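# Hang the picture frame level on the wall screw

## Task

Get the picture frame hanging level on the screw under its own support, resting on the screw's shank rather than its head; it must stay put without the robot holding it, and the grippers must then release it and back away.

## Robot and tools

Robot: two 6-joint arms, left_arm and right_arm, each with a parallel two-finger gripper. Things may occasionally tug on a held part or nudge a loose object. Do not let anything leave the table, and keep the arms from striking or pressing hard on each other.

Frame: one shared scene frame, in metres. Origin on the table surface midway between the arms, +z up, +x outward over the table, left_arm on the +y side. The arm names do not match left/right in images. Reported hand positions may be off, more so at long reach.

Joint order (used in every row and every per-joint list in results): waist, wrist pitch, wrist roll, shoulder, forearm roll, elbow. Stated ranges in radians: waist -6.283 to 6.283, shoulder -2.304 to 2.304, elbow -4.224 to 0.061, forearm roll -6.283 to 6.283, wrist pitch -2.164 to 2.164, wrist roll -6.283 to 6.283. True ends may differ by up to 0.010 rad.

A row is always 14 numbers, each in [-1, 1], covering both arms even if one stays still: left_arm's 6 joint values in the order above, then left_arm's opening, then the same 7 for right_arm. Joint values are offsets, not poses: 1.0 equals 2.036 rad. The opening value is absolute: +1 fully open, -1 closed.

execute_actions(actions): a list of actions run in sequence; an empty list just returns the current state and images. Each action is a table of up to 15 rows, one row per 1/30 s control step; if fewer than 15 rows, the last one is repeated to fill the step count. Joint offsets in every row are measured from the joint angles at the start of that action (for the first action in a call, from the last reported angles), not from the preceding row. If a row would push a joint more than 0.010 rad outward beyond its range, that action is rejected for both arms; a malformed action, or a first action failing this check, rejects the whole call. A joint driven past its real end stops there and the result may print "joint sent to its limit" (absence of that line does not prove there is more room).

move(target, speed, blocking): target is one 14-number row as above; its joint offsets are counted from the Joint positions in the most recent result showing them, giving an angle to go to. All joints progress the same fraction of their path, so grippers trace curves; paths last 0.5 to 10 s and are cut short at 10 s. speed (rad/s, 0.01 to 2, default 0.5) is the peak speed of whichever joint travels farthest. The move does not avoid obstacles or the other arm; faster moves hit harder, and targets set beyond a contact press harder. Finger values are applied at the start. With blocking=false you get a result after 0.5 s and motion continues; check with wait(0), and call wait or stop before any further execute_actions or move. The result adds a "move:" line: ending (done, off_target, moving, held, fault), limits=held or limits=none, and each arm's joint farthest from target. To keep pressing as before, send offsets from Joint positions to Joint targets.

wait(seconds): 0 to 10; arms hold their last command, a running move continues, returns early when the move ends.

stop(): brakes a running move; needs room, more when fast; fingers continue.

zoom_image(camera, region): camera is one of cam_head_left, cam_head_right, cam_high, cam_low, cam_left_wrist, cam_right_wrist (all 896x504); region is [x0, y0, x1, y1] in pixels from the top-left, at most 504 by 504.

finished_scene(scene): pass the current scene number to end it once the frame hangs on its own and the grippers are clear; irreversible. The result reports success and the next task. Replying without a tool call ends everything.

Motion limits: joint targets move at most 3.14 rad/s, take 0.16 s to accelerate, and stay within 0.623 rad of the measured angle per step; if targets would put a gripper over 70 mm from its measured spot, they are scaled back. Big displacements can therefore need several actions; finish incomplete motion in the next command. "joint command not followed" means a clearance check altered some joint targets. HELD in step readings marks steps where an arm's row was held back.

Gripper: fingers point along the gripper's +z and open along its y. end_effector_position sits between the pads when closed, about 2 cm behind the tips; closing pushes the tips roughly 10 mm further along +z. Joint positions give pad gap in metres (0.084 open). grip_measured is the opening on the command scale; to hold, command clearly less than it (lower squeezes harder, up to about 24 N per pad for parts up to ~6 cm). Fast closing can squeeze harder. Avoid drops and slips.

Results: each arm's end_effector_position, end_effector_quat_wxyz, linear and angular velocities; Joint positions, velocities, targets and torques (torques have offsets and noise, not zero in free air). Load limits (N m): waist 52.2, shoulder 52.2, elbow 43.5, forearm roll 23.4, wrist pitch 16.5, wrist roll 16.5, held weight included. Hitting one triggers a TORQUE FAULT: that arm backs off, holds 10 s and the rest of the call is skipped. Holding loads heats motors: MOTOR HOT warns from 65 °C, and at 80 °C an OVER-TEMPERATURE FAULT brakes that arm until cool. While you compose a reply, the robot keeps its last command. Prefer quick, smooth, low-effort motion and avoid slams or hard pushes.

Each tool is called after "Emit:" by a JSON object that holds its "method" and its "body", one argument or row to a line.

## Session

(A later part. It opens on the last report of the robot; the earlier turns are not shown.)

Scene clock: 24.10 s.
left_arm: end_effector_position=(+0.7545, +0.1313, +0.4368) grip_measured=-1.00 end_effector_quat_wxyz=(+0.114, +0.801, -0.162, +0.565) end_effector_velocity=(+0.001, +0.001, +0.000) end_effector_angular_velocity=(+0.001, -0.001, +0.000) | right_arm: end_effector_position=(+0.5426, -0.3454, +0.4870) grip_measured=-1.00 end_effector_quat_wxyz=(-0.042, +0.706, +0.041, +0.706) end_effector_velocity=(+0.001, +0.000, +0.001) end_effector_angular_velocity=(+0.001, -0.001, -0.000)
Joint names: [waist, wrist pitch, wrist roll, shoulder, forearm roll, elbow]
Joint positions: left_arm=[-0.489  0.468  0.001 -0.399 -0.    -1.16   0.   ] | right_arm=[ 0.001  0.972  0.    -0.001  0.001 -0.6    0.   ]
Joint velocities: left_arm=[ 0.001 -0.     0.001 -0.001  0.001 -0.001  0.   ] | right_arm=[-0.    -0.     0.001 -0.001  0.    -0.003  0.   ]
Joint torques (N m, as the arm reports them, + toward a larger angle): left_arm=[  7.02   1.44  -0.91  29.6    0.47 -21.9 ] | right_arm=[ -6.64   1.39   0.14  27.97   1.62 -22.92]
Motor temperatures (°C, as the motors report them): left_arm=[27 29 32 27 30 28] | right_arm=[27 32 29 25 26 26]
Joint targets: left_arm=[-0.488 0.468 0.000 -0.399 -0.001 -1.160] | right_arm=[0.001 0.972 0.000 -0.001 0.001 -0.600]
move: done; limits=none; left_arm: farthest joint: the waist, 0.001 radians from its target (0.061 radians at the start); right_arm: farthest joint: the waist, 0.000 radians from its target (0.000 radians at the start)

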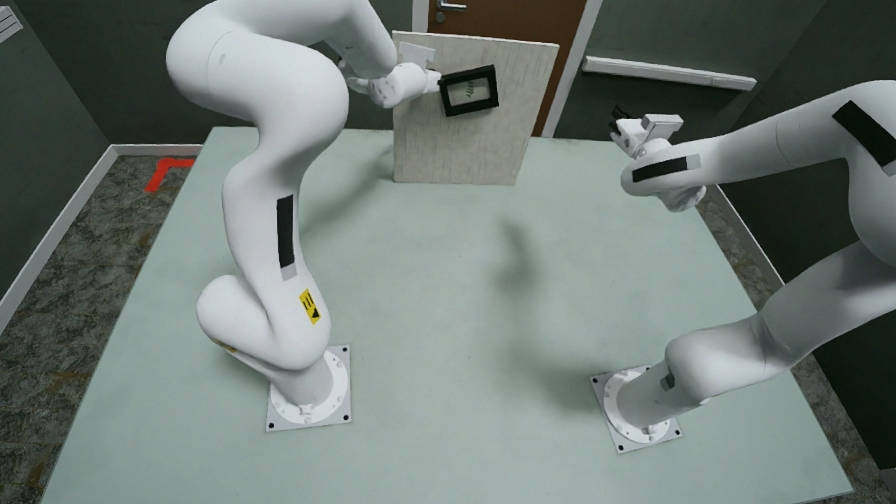

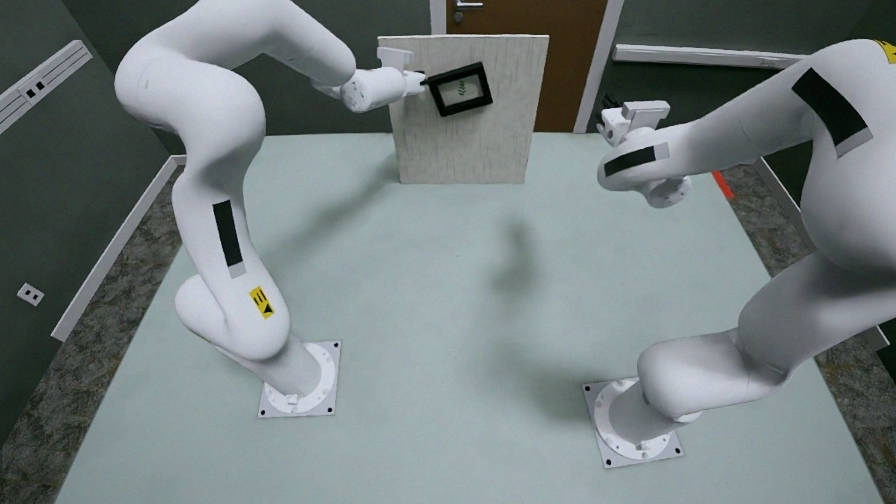

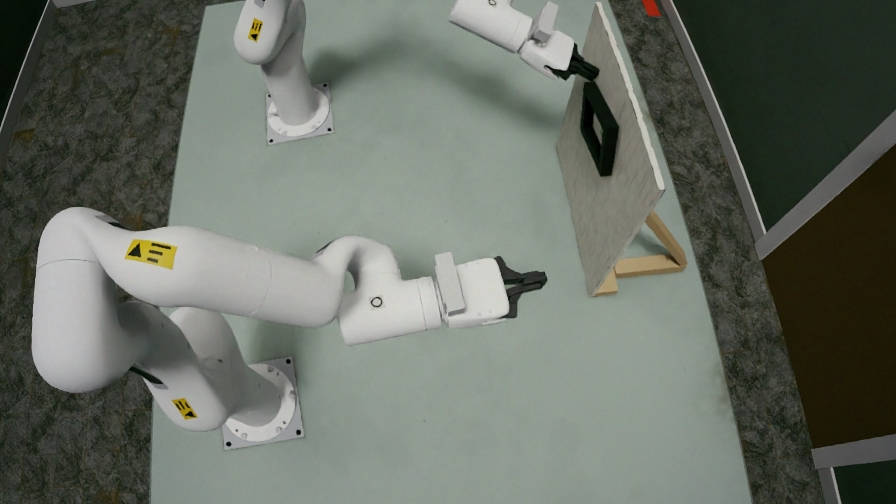

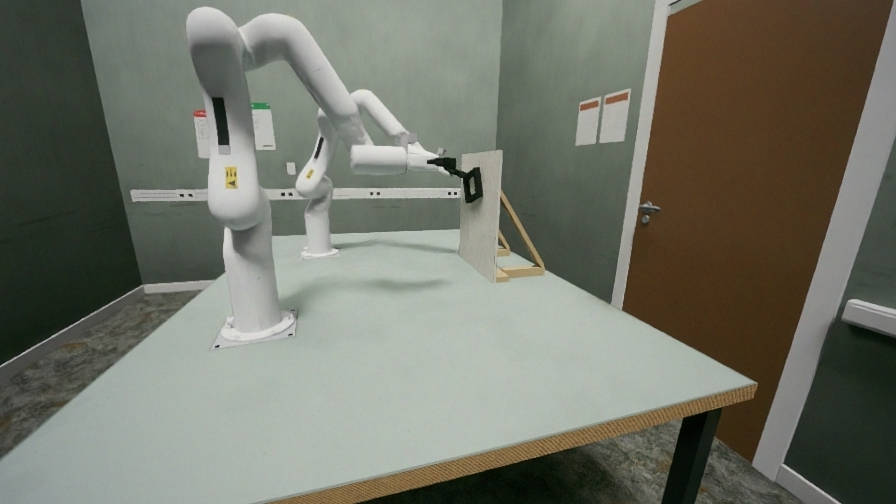

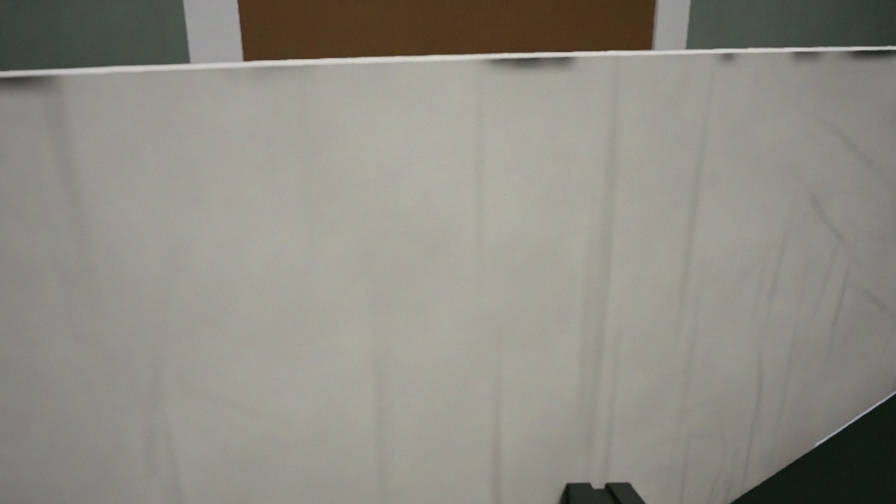

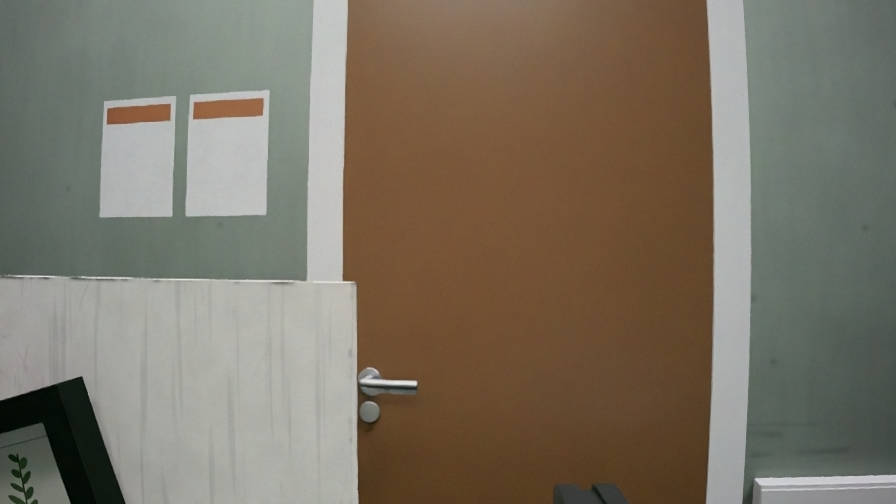

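Emit:
{"method": "move", "body": {
  "target": [0,0.024,0,0.06,0,0.085,1, 0,0,0,0,0,0,-1],
  "speed": 0.3
}}

Scene clock: 25.83 s.
left_arm: end_effector_position=(+0.7030, +0.1531, +0.4318) grip_measured=+1.00 end_effector_quat_wxyz=(+0.114, +0.801, -0.162, +0.564) end_effector_velocity=(-0.000, +0.001, +0.000) end_effector_angular_velocity=(+0.000, +0.000, +0.001) | right_arm: end_effector_position=(+0.5426, -0.3454, +0.4870) grip_measured=-1.00 end_effector_quat_wxyz=(-0.042, +0.706, +0.041, +0.706) end_effector_velocity=(+0.000, -0.000, +0.001) end_effector_angular_velocity=(+0.003, -0.001, -0.001)
Joint names: [waist, wrist pitch, wrist roll, shoulder, forearm roll, elbow]
Joint positions: left_arm=[-0.489  0.517  0.001 -0.277 -0.    -0.987  0.084] | right_arm=[ 0.001  0.972  0.    -0.001  0.001 -0.6    0.   ]
Joint velocities: left_arm=[ 0.001  0.     0.001  0.001 -0.001  0.001  0.   ] | right_arm=[ 0.    -0.     0.002  0.     0.001 -0.002  0.   ]
Joint torques (N m, as the arm reports them, + toward a larger angle): left_arm=[  0.18   1.13  -0.84  27.3    1.08 -19.77] | right_arm=[ -7.21   1.38   0.13  28.94   1.55 -23.07]
Motor temperatures (°C, as the motors report them): left_arm=[27 29 32 27 30 28] | right_arm=[27 32 29 25 26 26]
Joint targets: left_arm=[-0.489 0.517 0.001 -0.276 -0.000 -0.987] | right_arm=[0.001 0.972 0.000 -0.001 0.001 -0.600]
move: done; limits=none; left_arm: farthest joint: the waist, 0.000 radians from its target (0.001 radians at the start); right_arm: farthest joint: the waist, 0.000 radians from its target (0.000 radians at the start)

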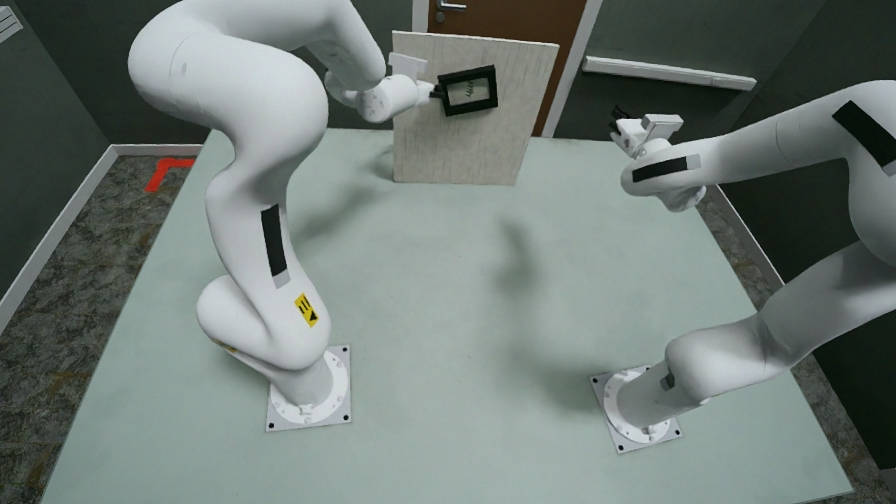

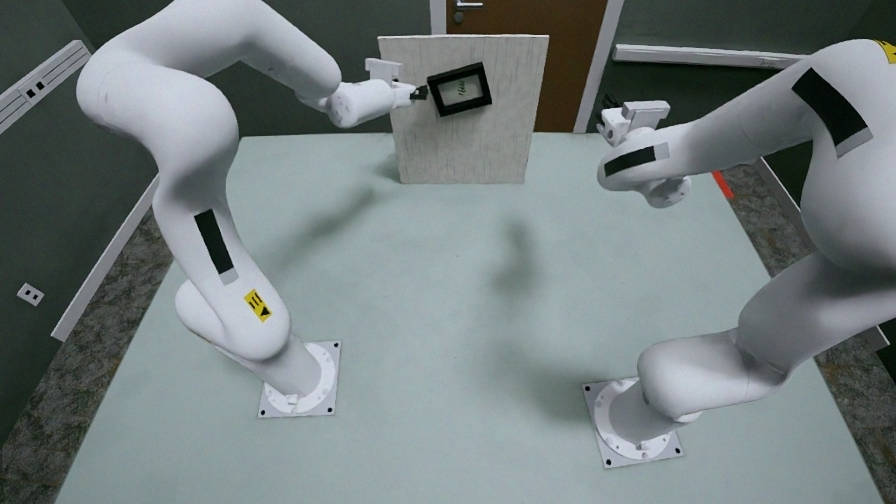

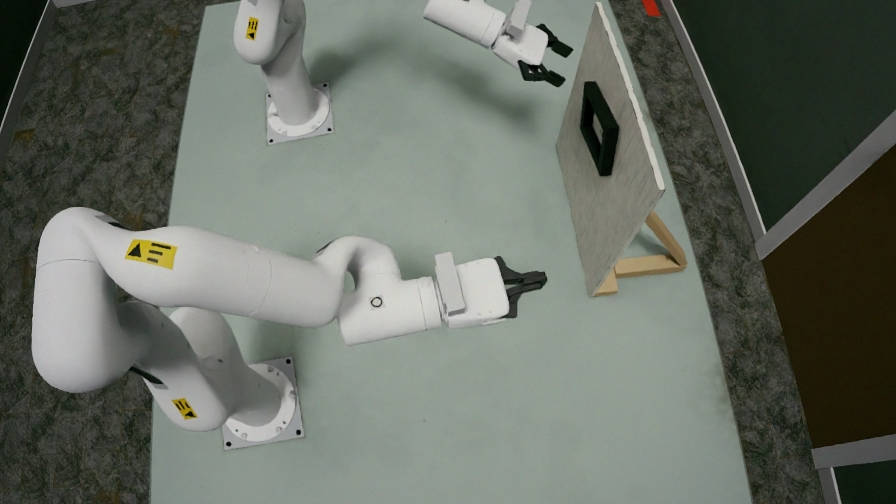

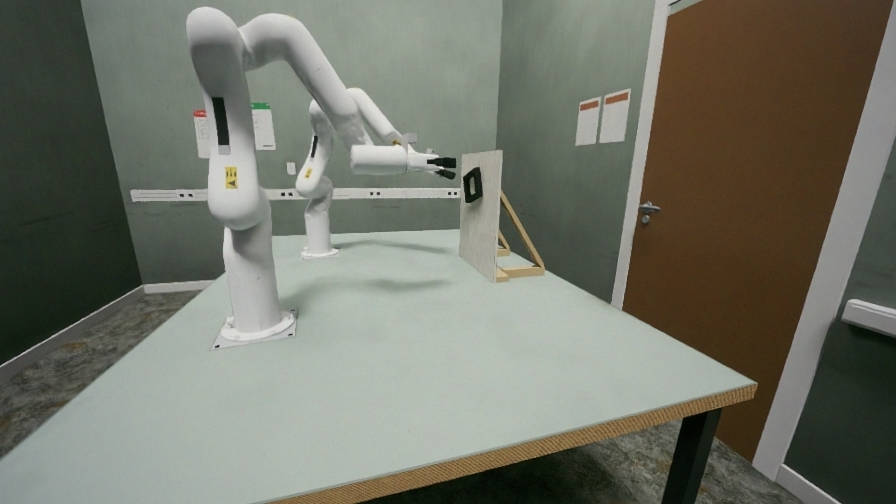

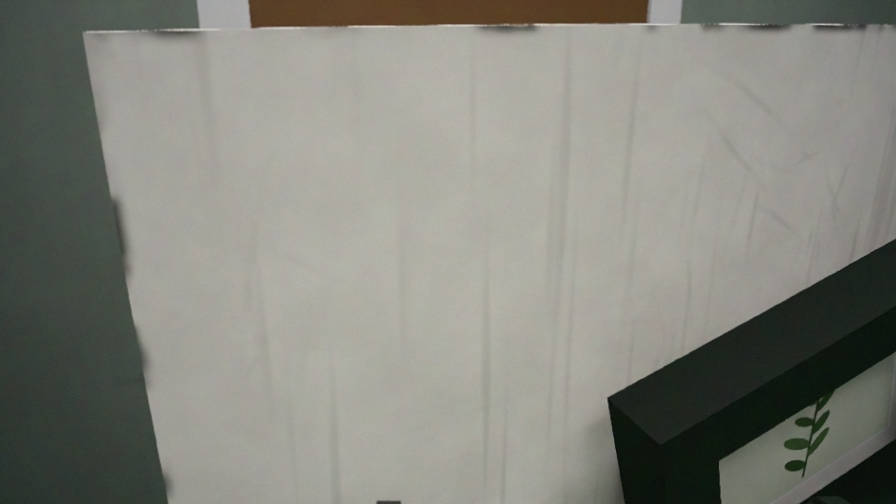

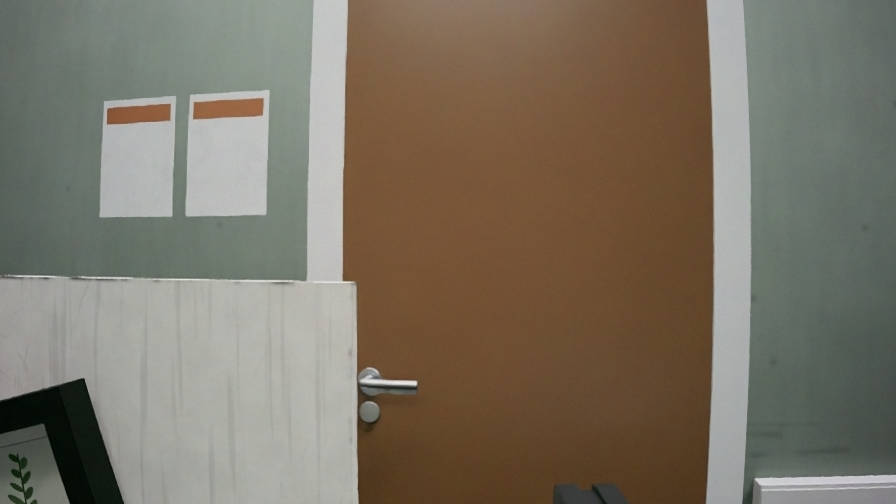

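Emit:
{"method": "move", "body": {
  "target": [0,0,0,0,0,0,-1, 0.17,-0.113,0,-0.31,0,-0.435,-1],
  "speed": 0.6
}}

Emit:
{"method": "move", "body": {
  "target": [0,0,0,0,0,0,-1, 0,-0.07,0,0,0,0,-1],
  "speed": 0.2
}}

Emit:
{"method": "zoom_image", "body": {
  "camera": "cam_head_right",
  "region": [340, 30, 560, 190]
}}

Scene clock: 28.40 s.
left_arm: end_effector_position=(+0.7030, +0.1531, +0.4318) grip_measured=-1.00 end_effector_quat_wxyz=(+0.114, +0.801, -0.162, +0.564) end_effector_velocity=(+0.000, +0.000, -0.000) end_effector_angular_velocity=(-0.000, +0.001, +0.001) | right_arm: end_effector_position=(+0.7376, -0.0169, +0.5181) grip_measured=-1.00 end_effector_quat_wxyz=(-0.165, +0.680, +0.160, +0.697) end_effector_velocity=(+0.001, +0.001, -0.003) end_effector_angular_velocity=(-0.002, +0.003, +0.001)
Joint names: [waist, wrist pitch, wrist roll, shoulder, forearm roll, elbow]
Joint positions: left_arm=[-0.489  0.517  0.001 -0.277 -0.    -0.987  0.   ] | right_arm=[ 0.346  0.742  0.    -0.632  0.001 -1.486  0.   ]
Joint velocities: left_arm=[ 0.    -0.     0.    -0.    -0.001 -0.     0.   ] | right_arm=[ 0.001 -0.001 -0.    -0.004 -0.    -0.002  0.   ]
Joint torques (N m, as the arm reports them, + toward a larger angle): left_arm=[  0.17   1.15  -0.81  27.72   1.35 -19.51] | right_arm=[ -6.78   1.39   0.18  59.84   1.25 -25.08]
Motor temperatures (°C, as the motors report them): left_arm=[27 29 32 27 30 28] | right_arm=[27 32 29 25 26 26]
Joint targets: left_arm=[-0.489 0.517 0.001 -0.277 -0.000 -0.987] | right_arm=[0.347 0.742 0.000 -0.632 0.001 -1.486]
move: done; limits=none; left_arm: farthest joint: the waist, 0.000 radians from its target (0.000 radians at the start); right_arm: farthest joint: the waist, 0.001 radians from its target (0.346 radians at the start)

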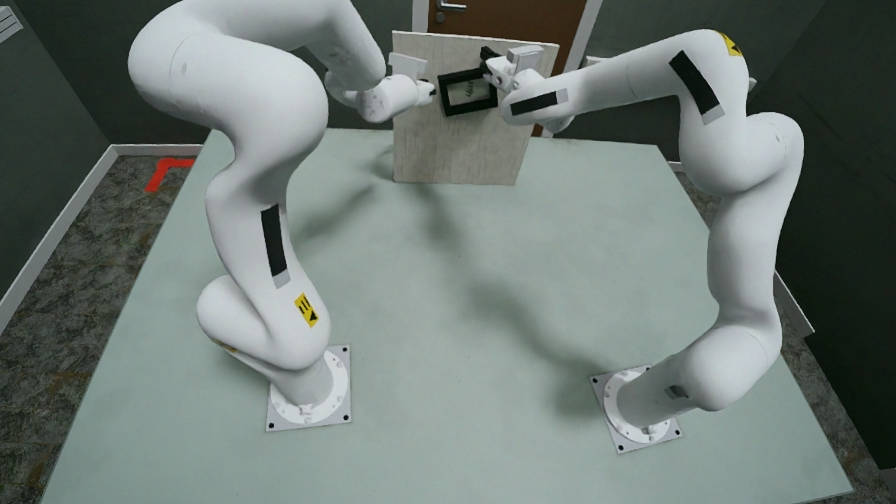

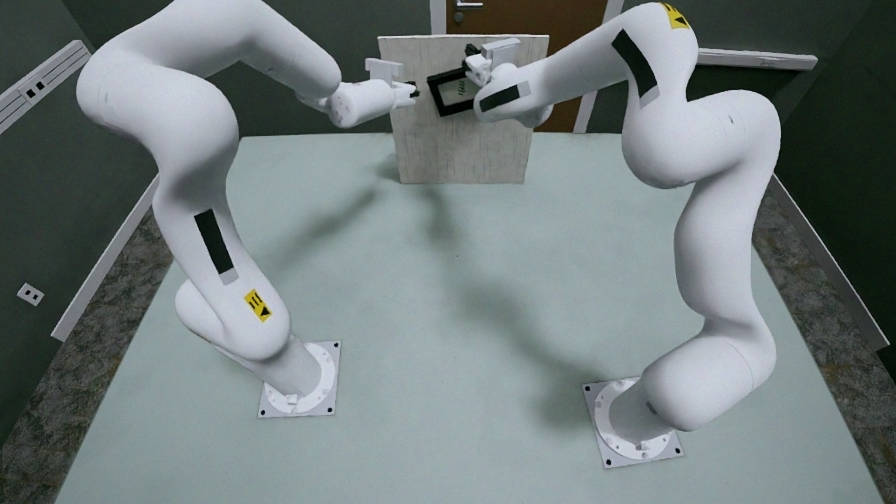

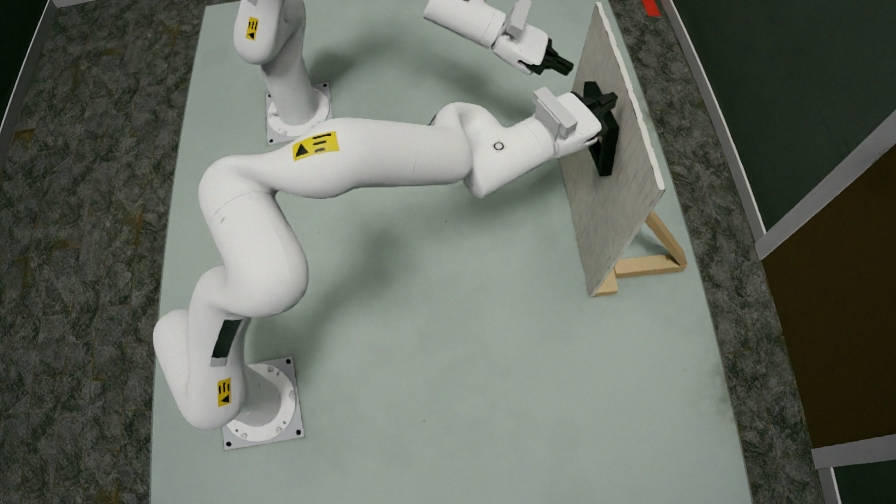

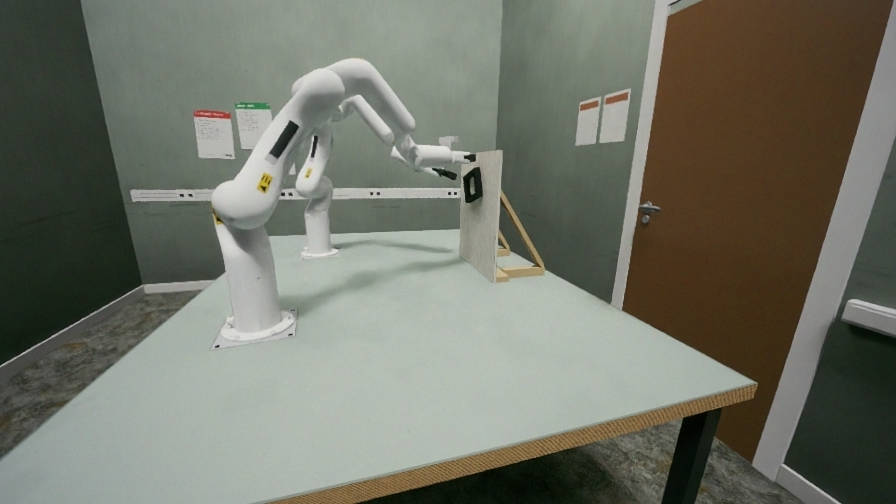

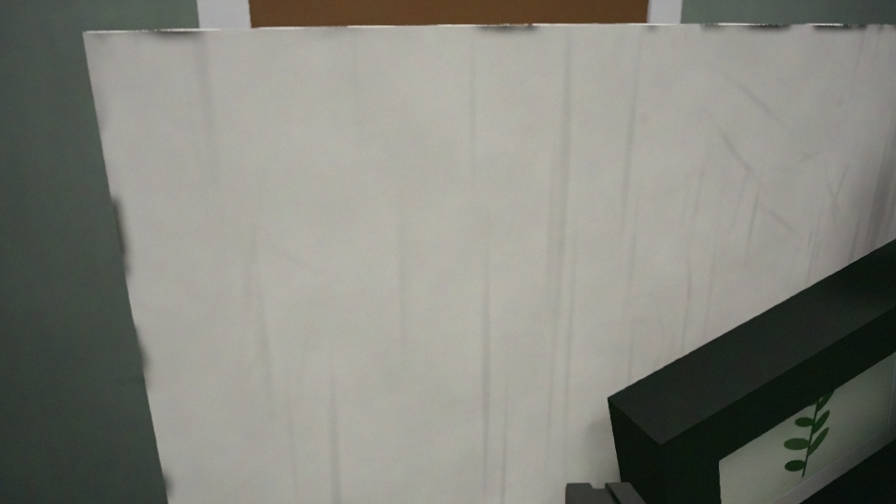

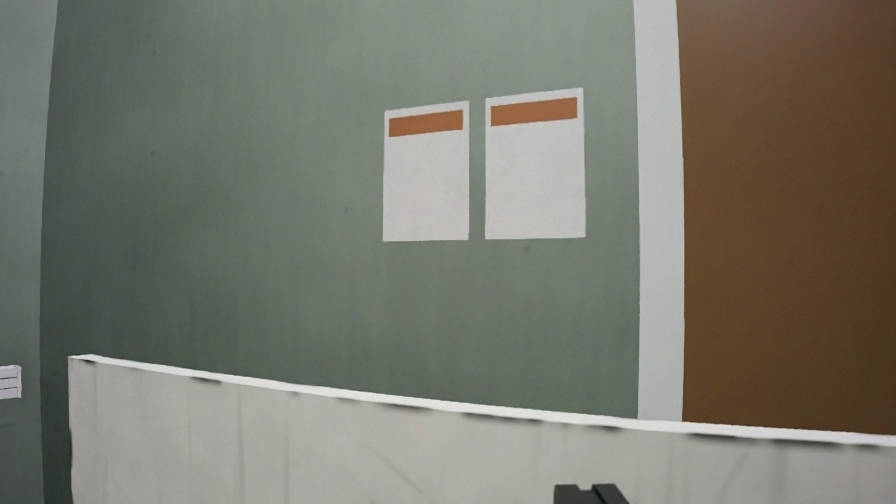

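Scene clock: 29.47 s.
left_arm: end_effector_position=(+0.7030, +0.1531, +0.4318) grip_measured=-1.00 end_effector_quat_wxyz=(+0.114, +0.801, -0.162, +0.564) end_effector_velocity=(+0.000, -0.000, +0.000) end_effector_angular_velocity=(+0.002, -0.001, -0.001) | right_arm: end_effector_position=(+0.7362, -0.0175, +0.4834) grip_measured=-1.00 end_effector_quat_wxyz=(-0.153, +0.727, +0.171, +0.647) end_effector_velocity=(-0.000, -0.001, -0.002) end_effector_angular_velocity=(+0.000, +0.003, -0.001)
Joint names: [waist, wrist pitch, wrist roll, shoulder, forearm roll, elbow]
Joint positions: left_arm=[-0.489  0.517  0.001 -0.277 -0.    -0.987  0.   ] | right_arm=[ 0.347  0.6    0.    -0.632  0.001 -1.486  0.   ]
Joint velocities: left_arm=[-0.    -0.001  0.002  0.    -0.001 -0.001  0.   ] | right_arm=[-0.001 -0.     0.001 -0.     0.     0.002  0.   ]
Joint torques (N m, as the arm reports them, + toward a larger angle): left_arm=[ -0.31   1.15  -0.87  28.05   1.2  -19.93] | right_arm=[ -6.07   1.25   0.1   59.18   1.65 -24.56]
Motor temperatures (°C, as the motors report them): left_arm=[27 29 32 27 30 28] | right_arm=[27 32 29 25 26 26]
Joint targets: left_arm=[-0.489 0.517 0.001 -0.277 -0.000 -0.987] | right_arm=[0.346 0.600 0.000 -0.632 0.001 -1.486]
move: done; limits=none; left_arm: farthest joint: the waist, 0.000 radians from its target (0.000 radians at the start); right_arm: farthest joint: the waist, 0.001 radians from its target (0.000 radians at the start)

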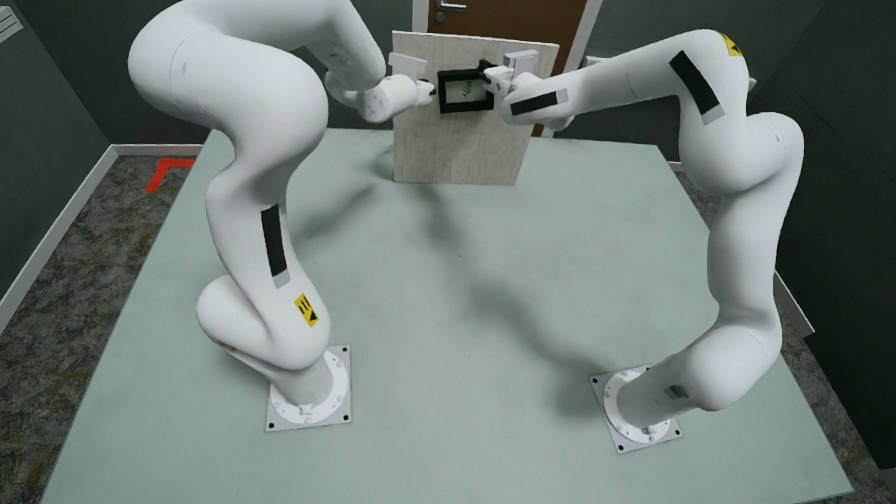

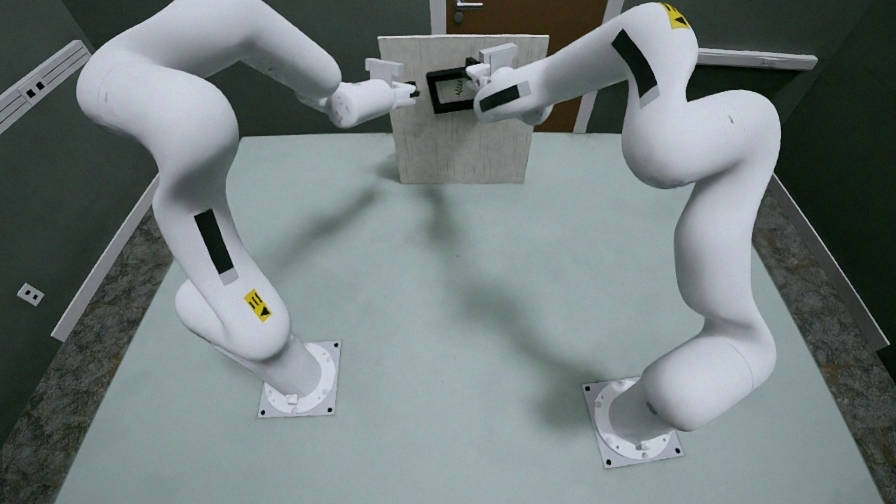

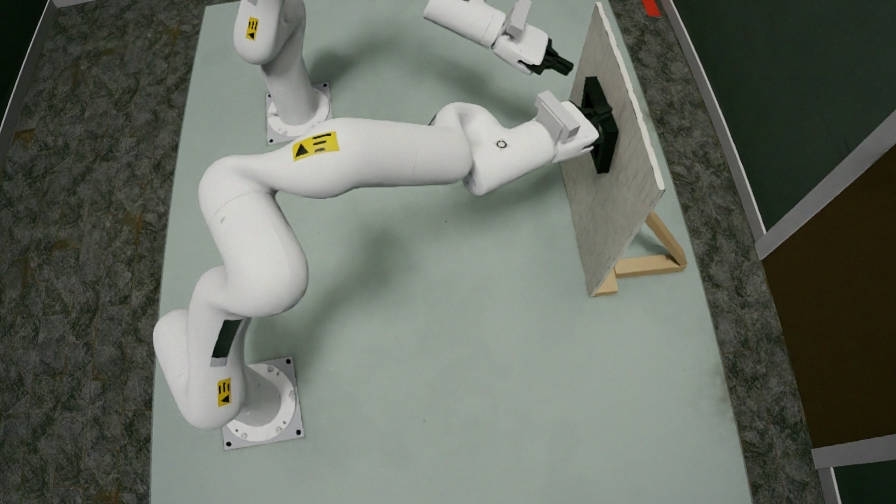

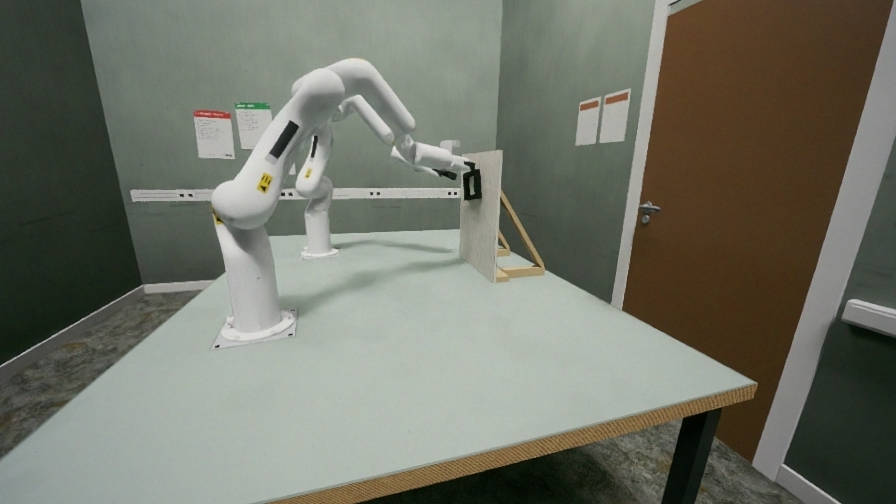

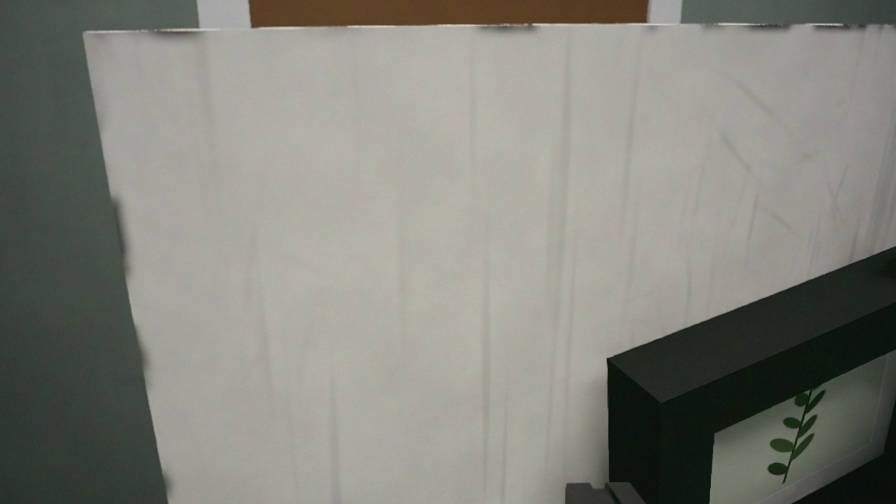

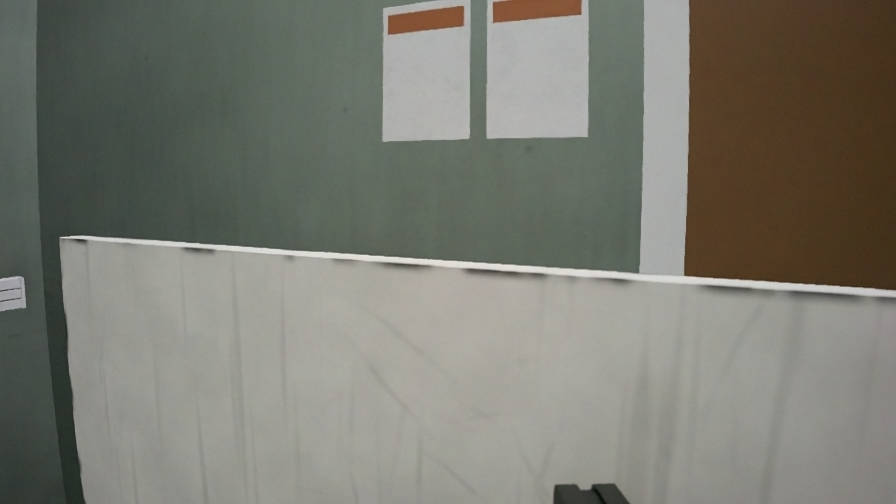

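Region (340, 30, 560, 190) of cam_head_right's 896x504 image, scaled by 2.291, with more detail than that image has; it fills the top 367 rows of this view, and the rest is white.

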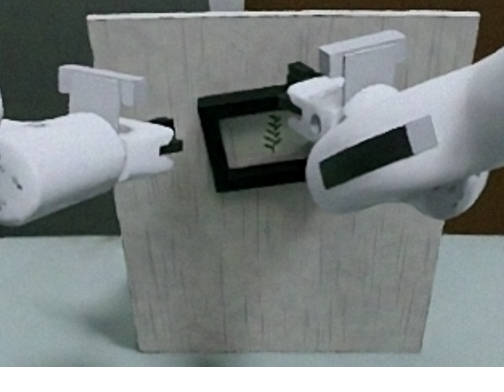

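Emit:
{"method": "move", "body": {
  "target": [0,0.012,0,-0.045,0,-0.064,-1, 0,-0.012,0,0,0,0,-1],
  "speed": 0.2
}}

Emit:
{"method": "zoom_image", "body": {
  "camera": "cam_head_right",
  "region": [340, 30, 560, 190]
}}

Scene clock: 30.73 s.
left_arm: end_effector_position=(+0.7462, +0.1348, +0.4505) grip_measured=-1.00 end_effector_quat_wxyz=(+0.119, +0.783, -0.158, +0.589) end_effector_velocity=(+0.000, +0.000, -0.001) end_effector_angular_velocity=(-0.000, +0.001, +0.001) | right_arm: end_effector_position=(+0.7356, -0.0179, +0.4782) grip_measured=-1.00 end_effector_quat_wxyz=(-0.151, +0.735, +0.173, +0.638) end_effector_velocity=(-0.000, +0.001, -0.003) end_effector_angular_velocity=(-0.005, +0.006, +0.002)
Joint names: [waist, wrist pitch, wrist roll, shoulder, forearm roll, elbow]
Joint positions: left_arm=[-0.489  0.541  0.001 -0.368 -0.    -1.117  0.   ] | right_arm=[ 0.346  0.576  0.    -0.631  0.001 -1.486  0.   ]
Joint velocities: left_arm=[-0.    -0.001  0.    -0.001 -0.001 -0.001  0.   ] | right_arm=[ 0.001 -0.006 -0.001 -0.002 -0.001  0.001  0.   ]
Joint torques (N m, as the arm reports them, + toward a larger angle): left_arm=[  0.53   1.18  -0.82  30.06   1.2  -19.99] | right_arm=[ -4.    -0.37   0.2   50.64   1.09 -19.97]
Motor temperatures (°C, as the motors report them): left_arm=[27 29 32 27 30 28] | right_arm=[27 32 29 25 26 26]
Joint targets: left_arm=[-0.489 0.541 0.001 -0.368 -0.000 -1.118] | right_arm=[0.347 0.575 0.000 -0.632 0.001 -1.486]
move: done; limits=none; left_arm: farthest joint: the shoulder, 0.001 radians from its target (0.092 radians at the start); right_arm: farthest joint: the waist, 0.001 radians from its target (0.000 radians at the start)

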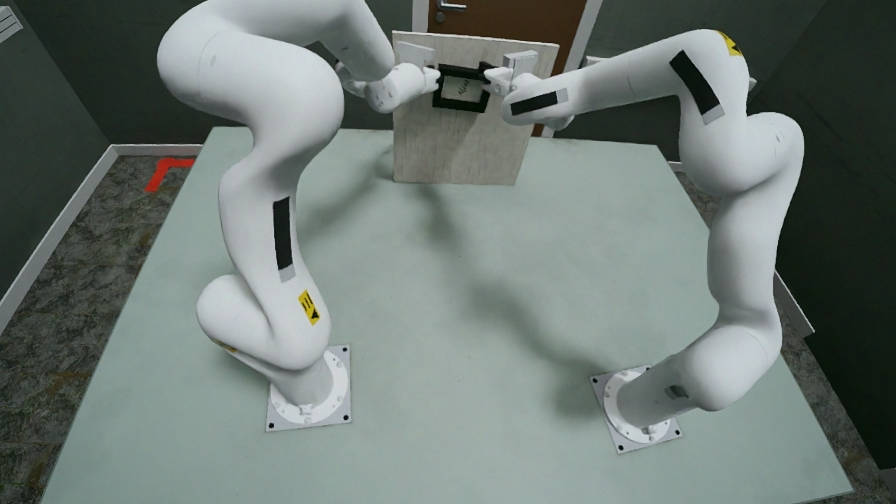

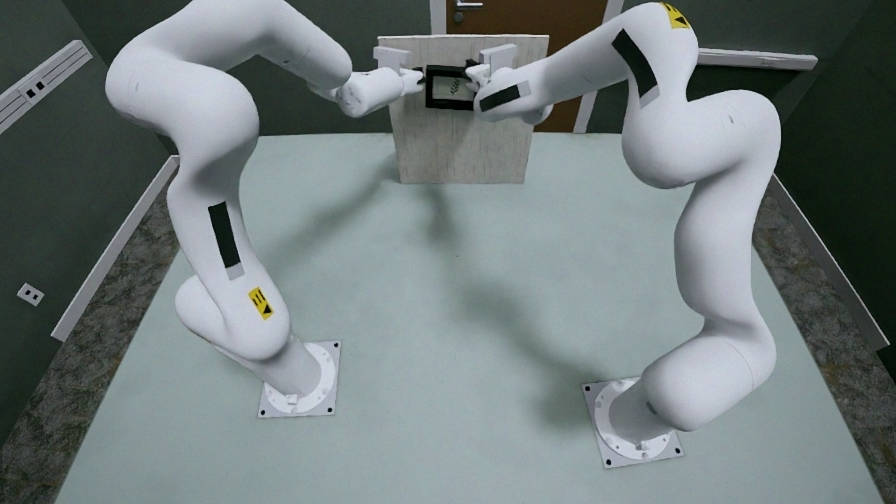

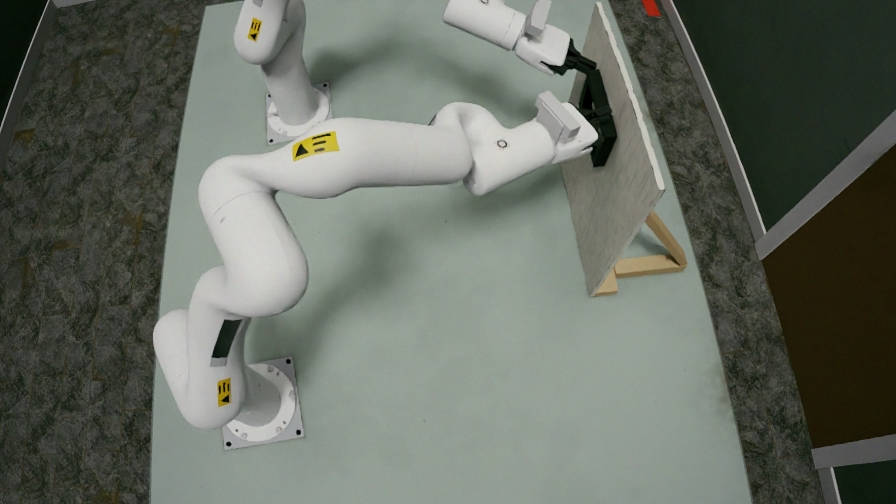

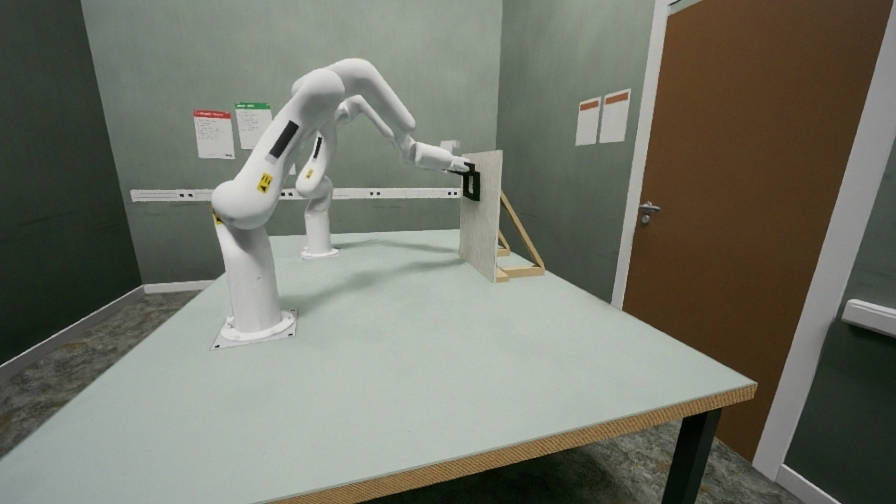

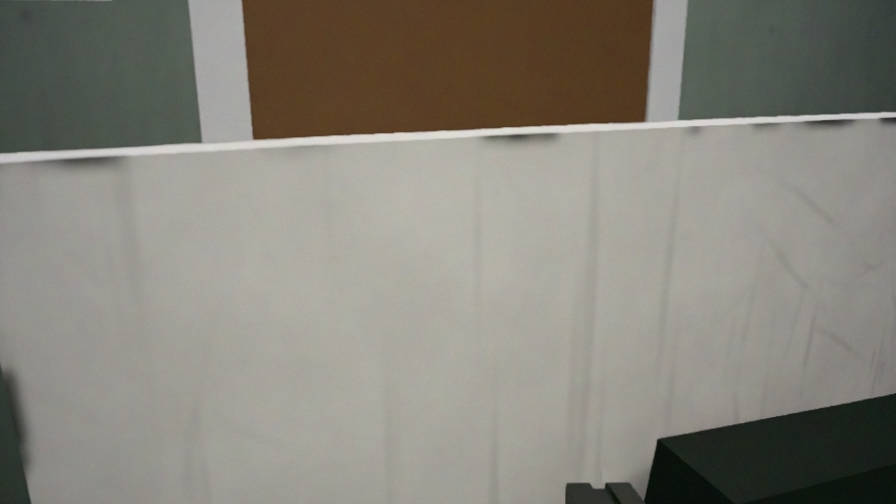

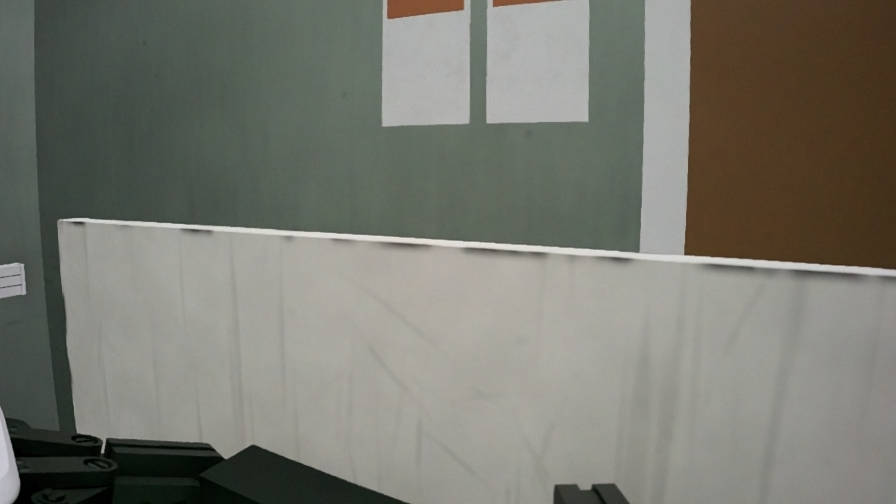

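Region (340, 30, 560, 190) of cam_head_right's 896x504 image, scaled by 2.291, with more detail than that image has; it fills the top 367 rows of this view, and the rest is white.

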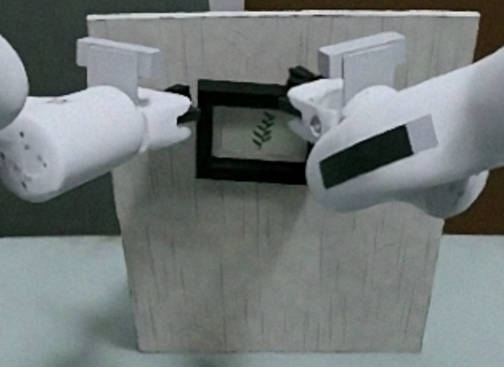

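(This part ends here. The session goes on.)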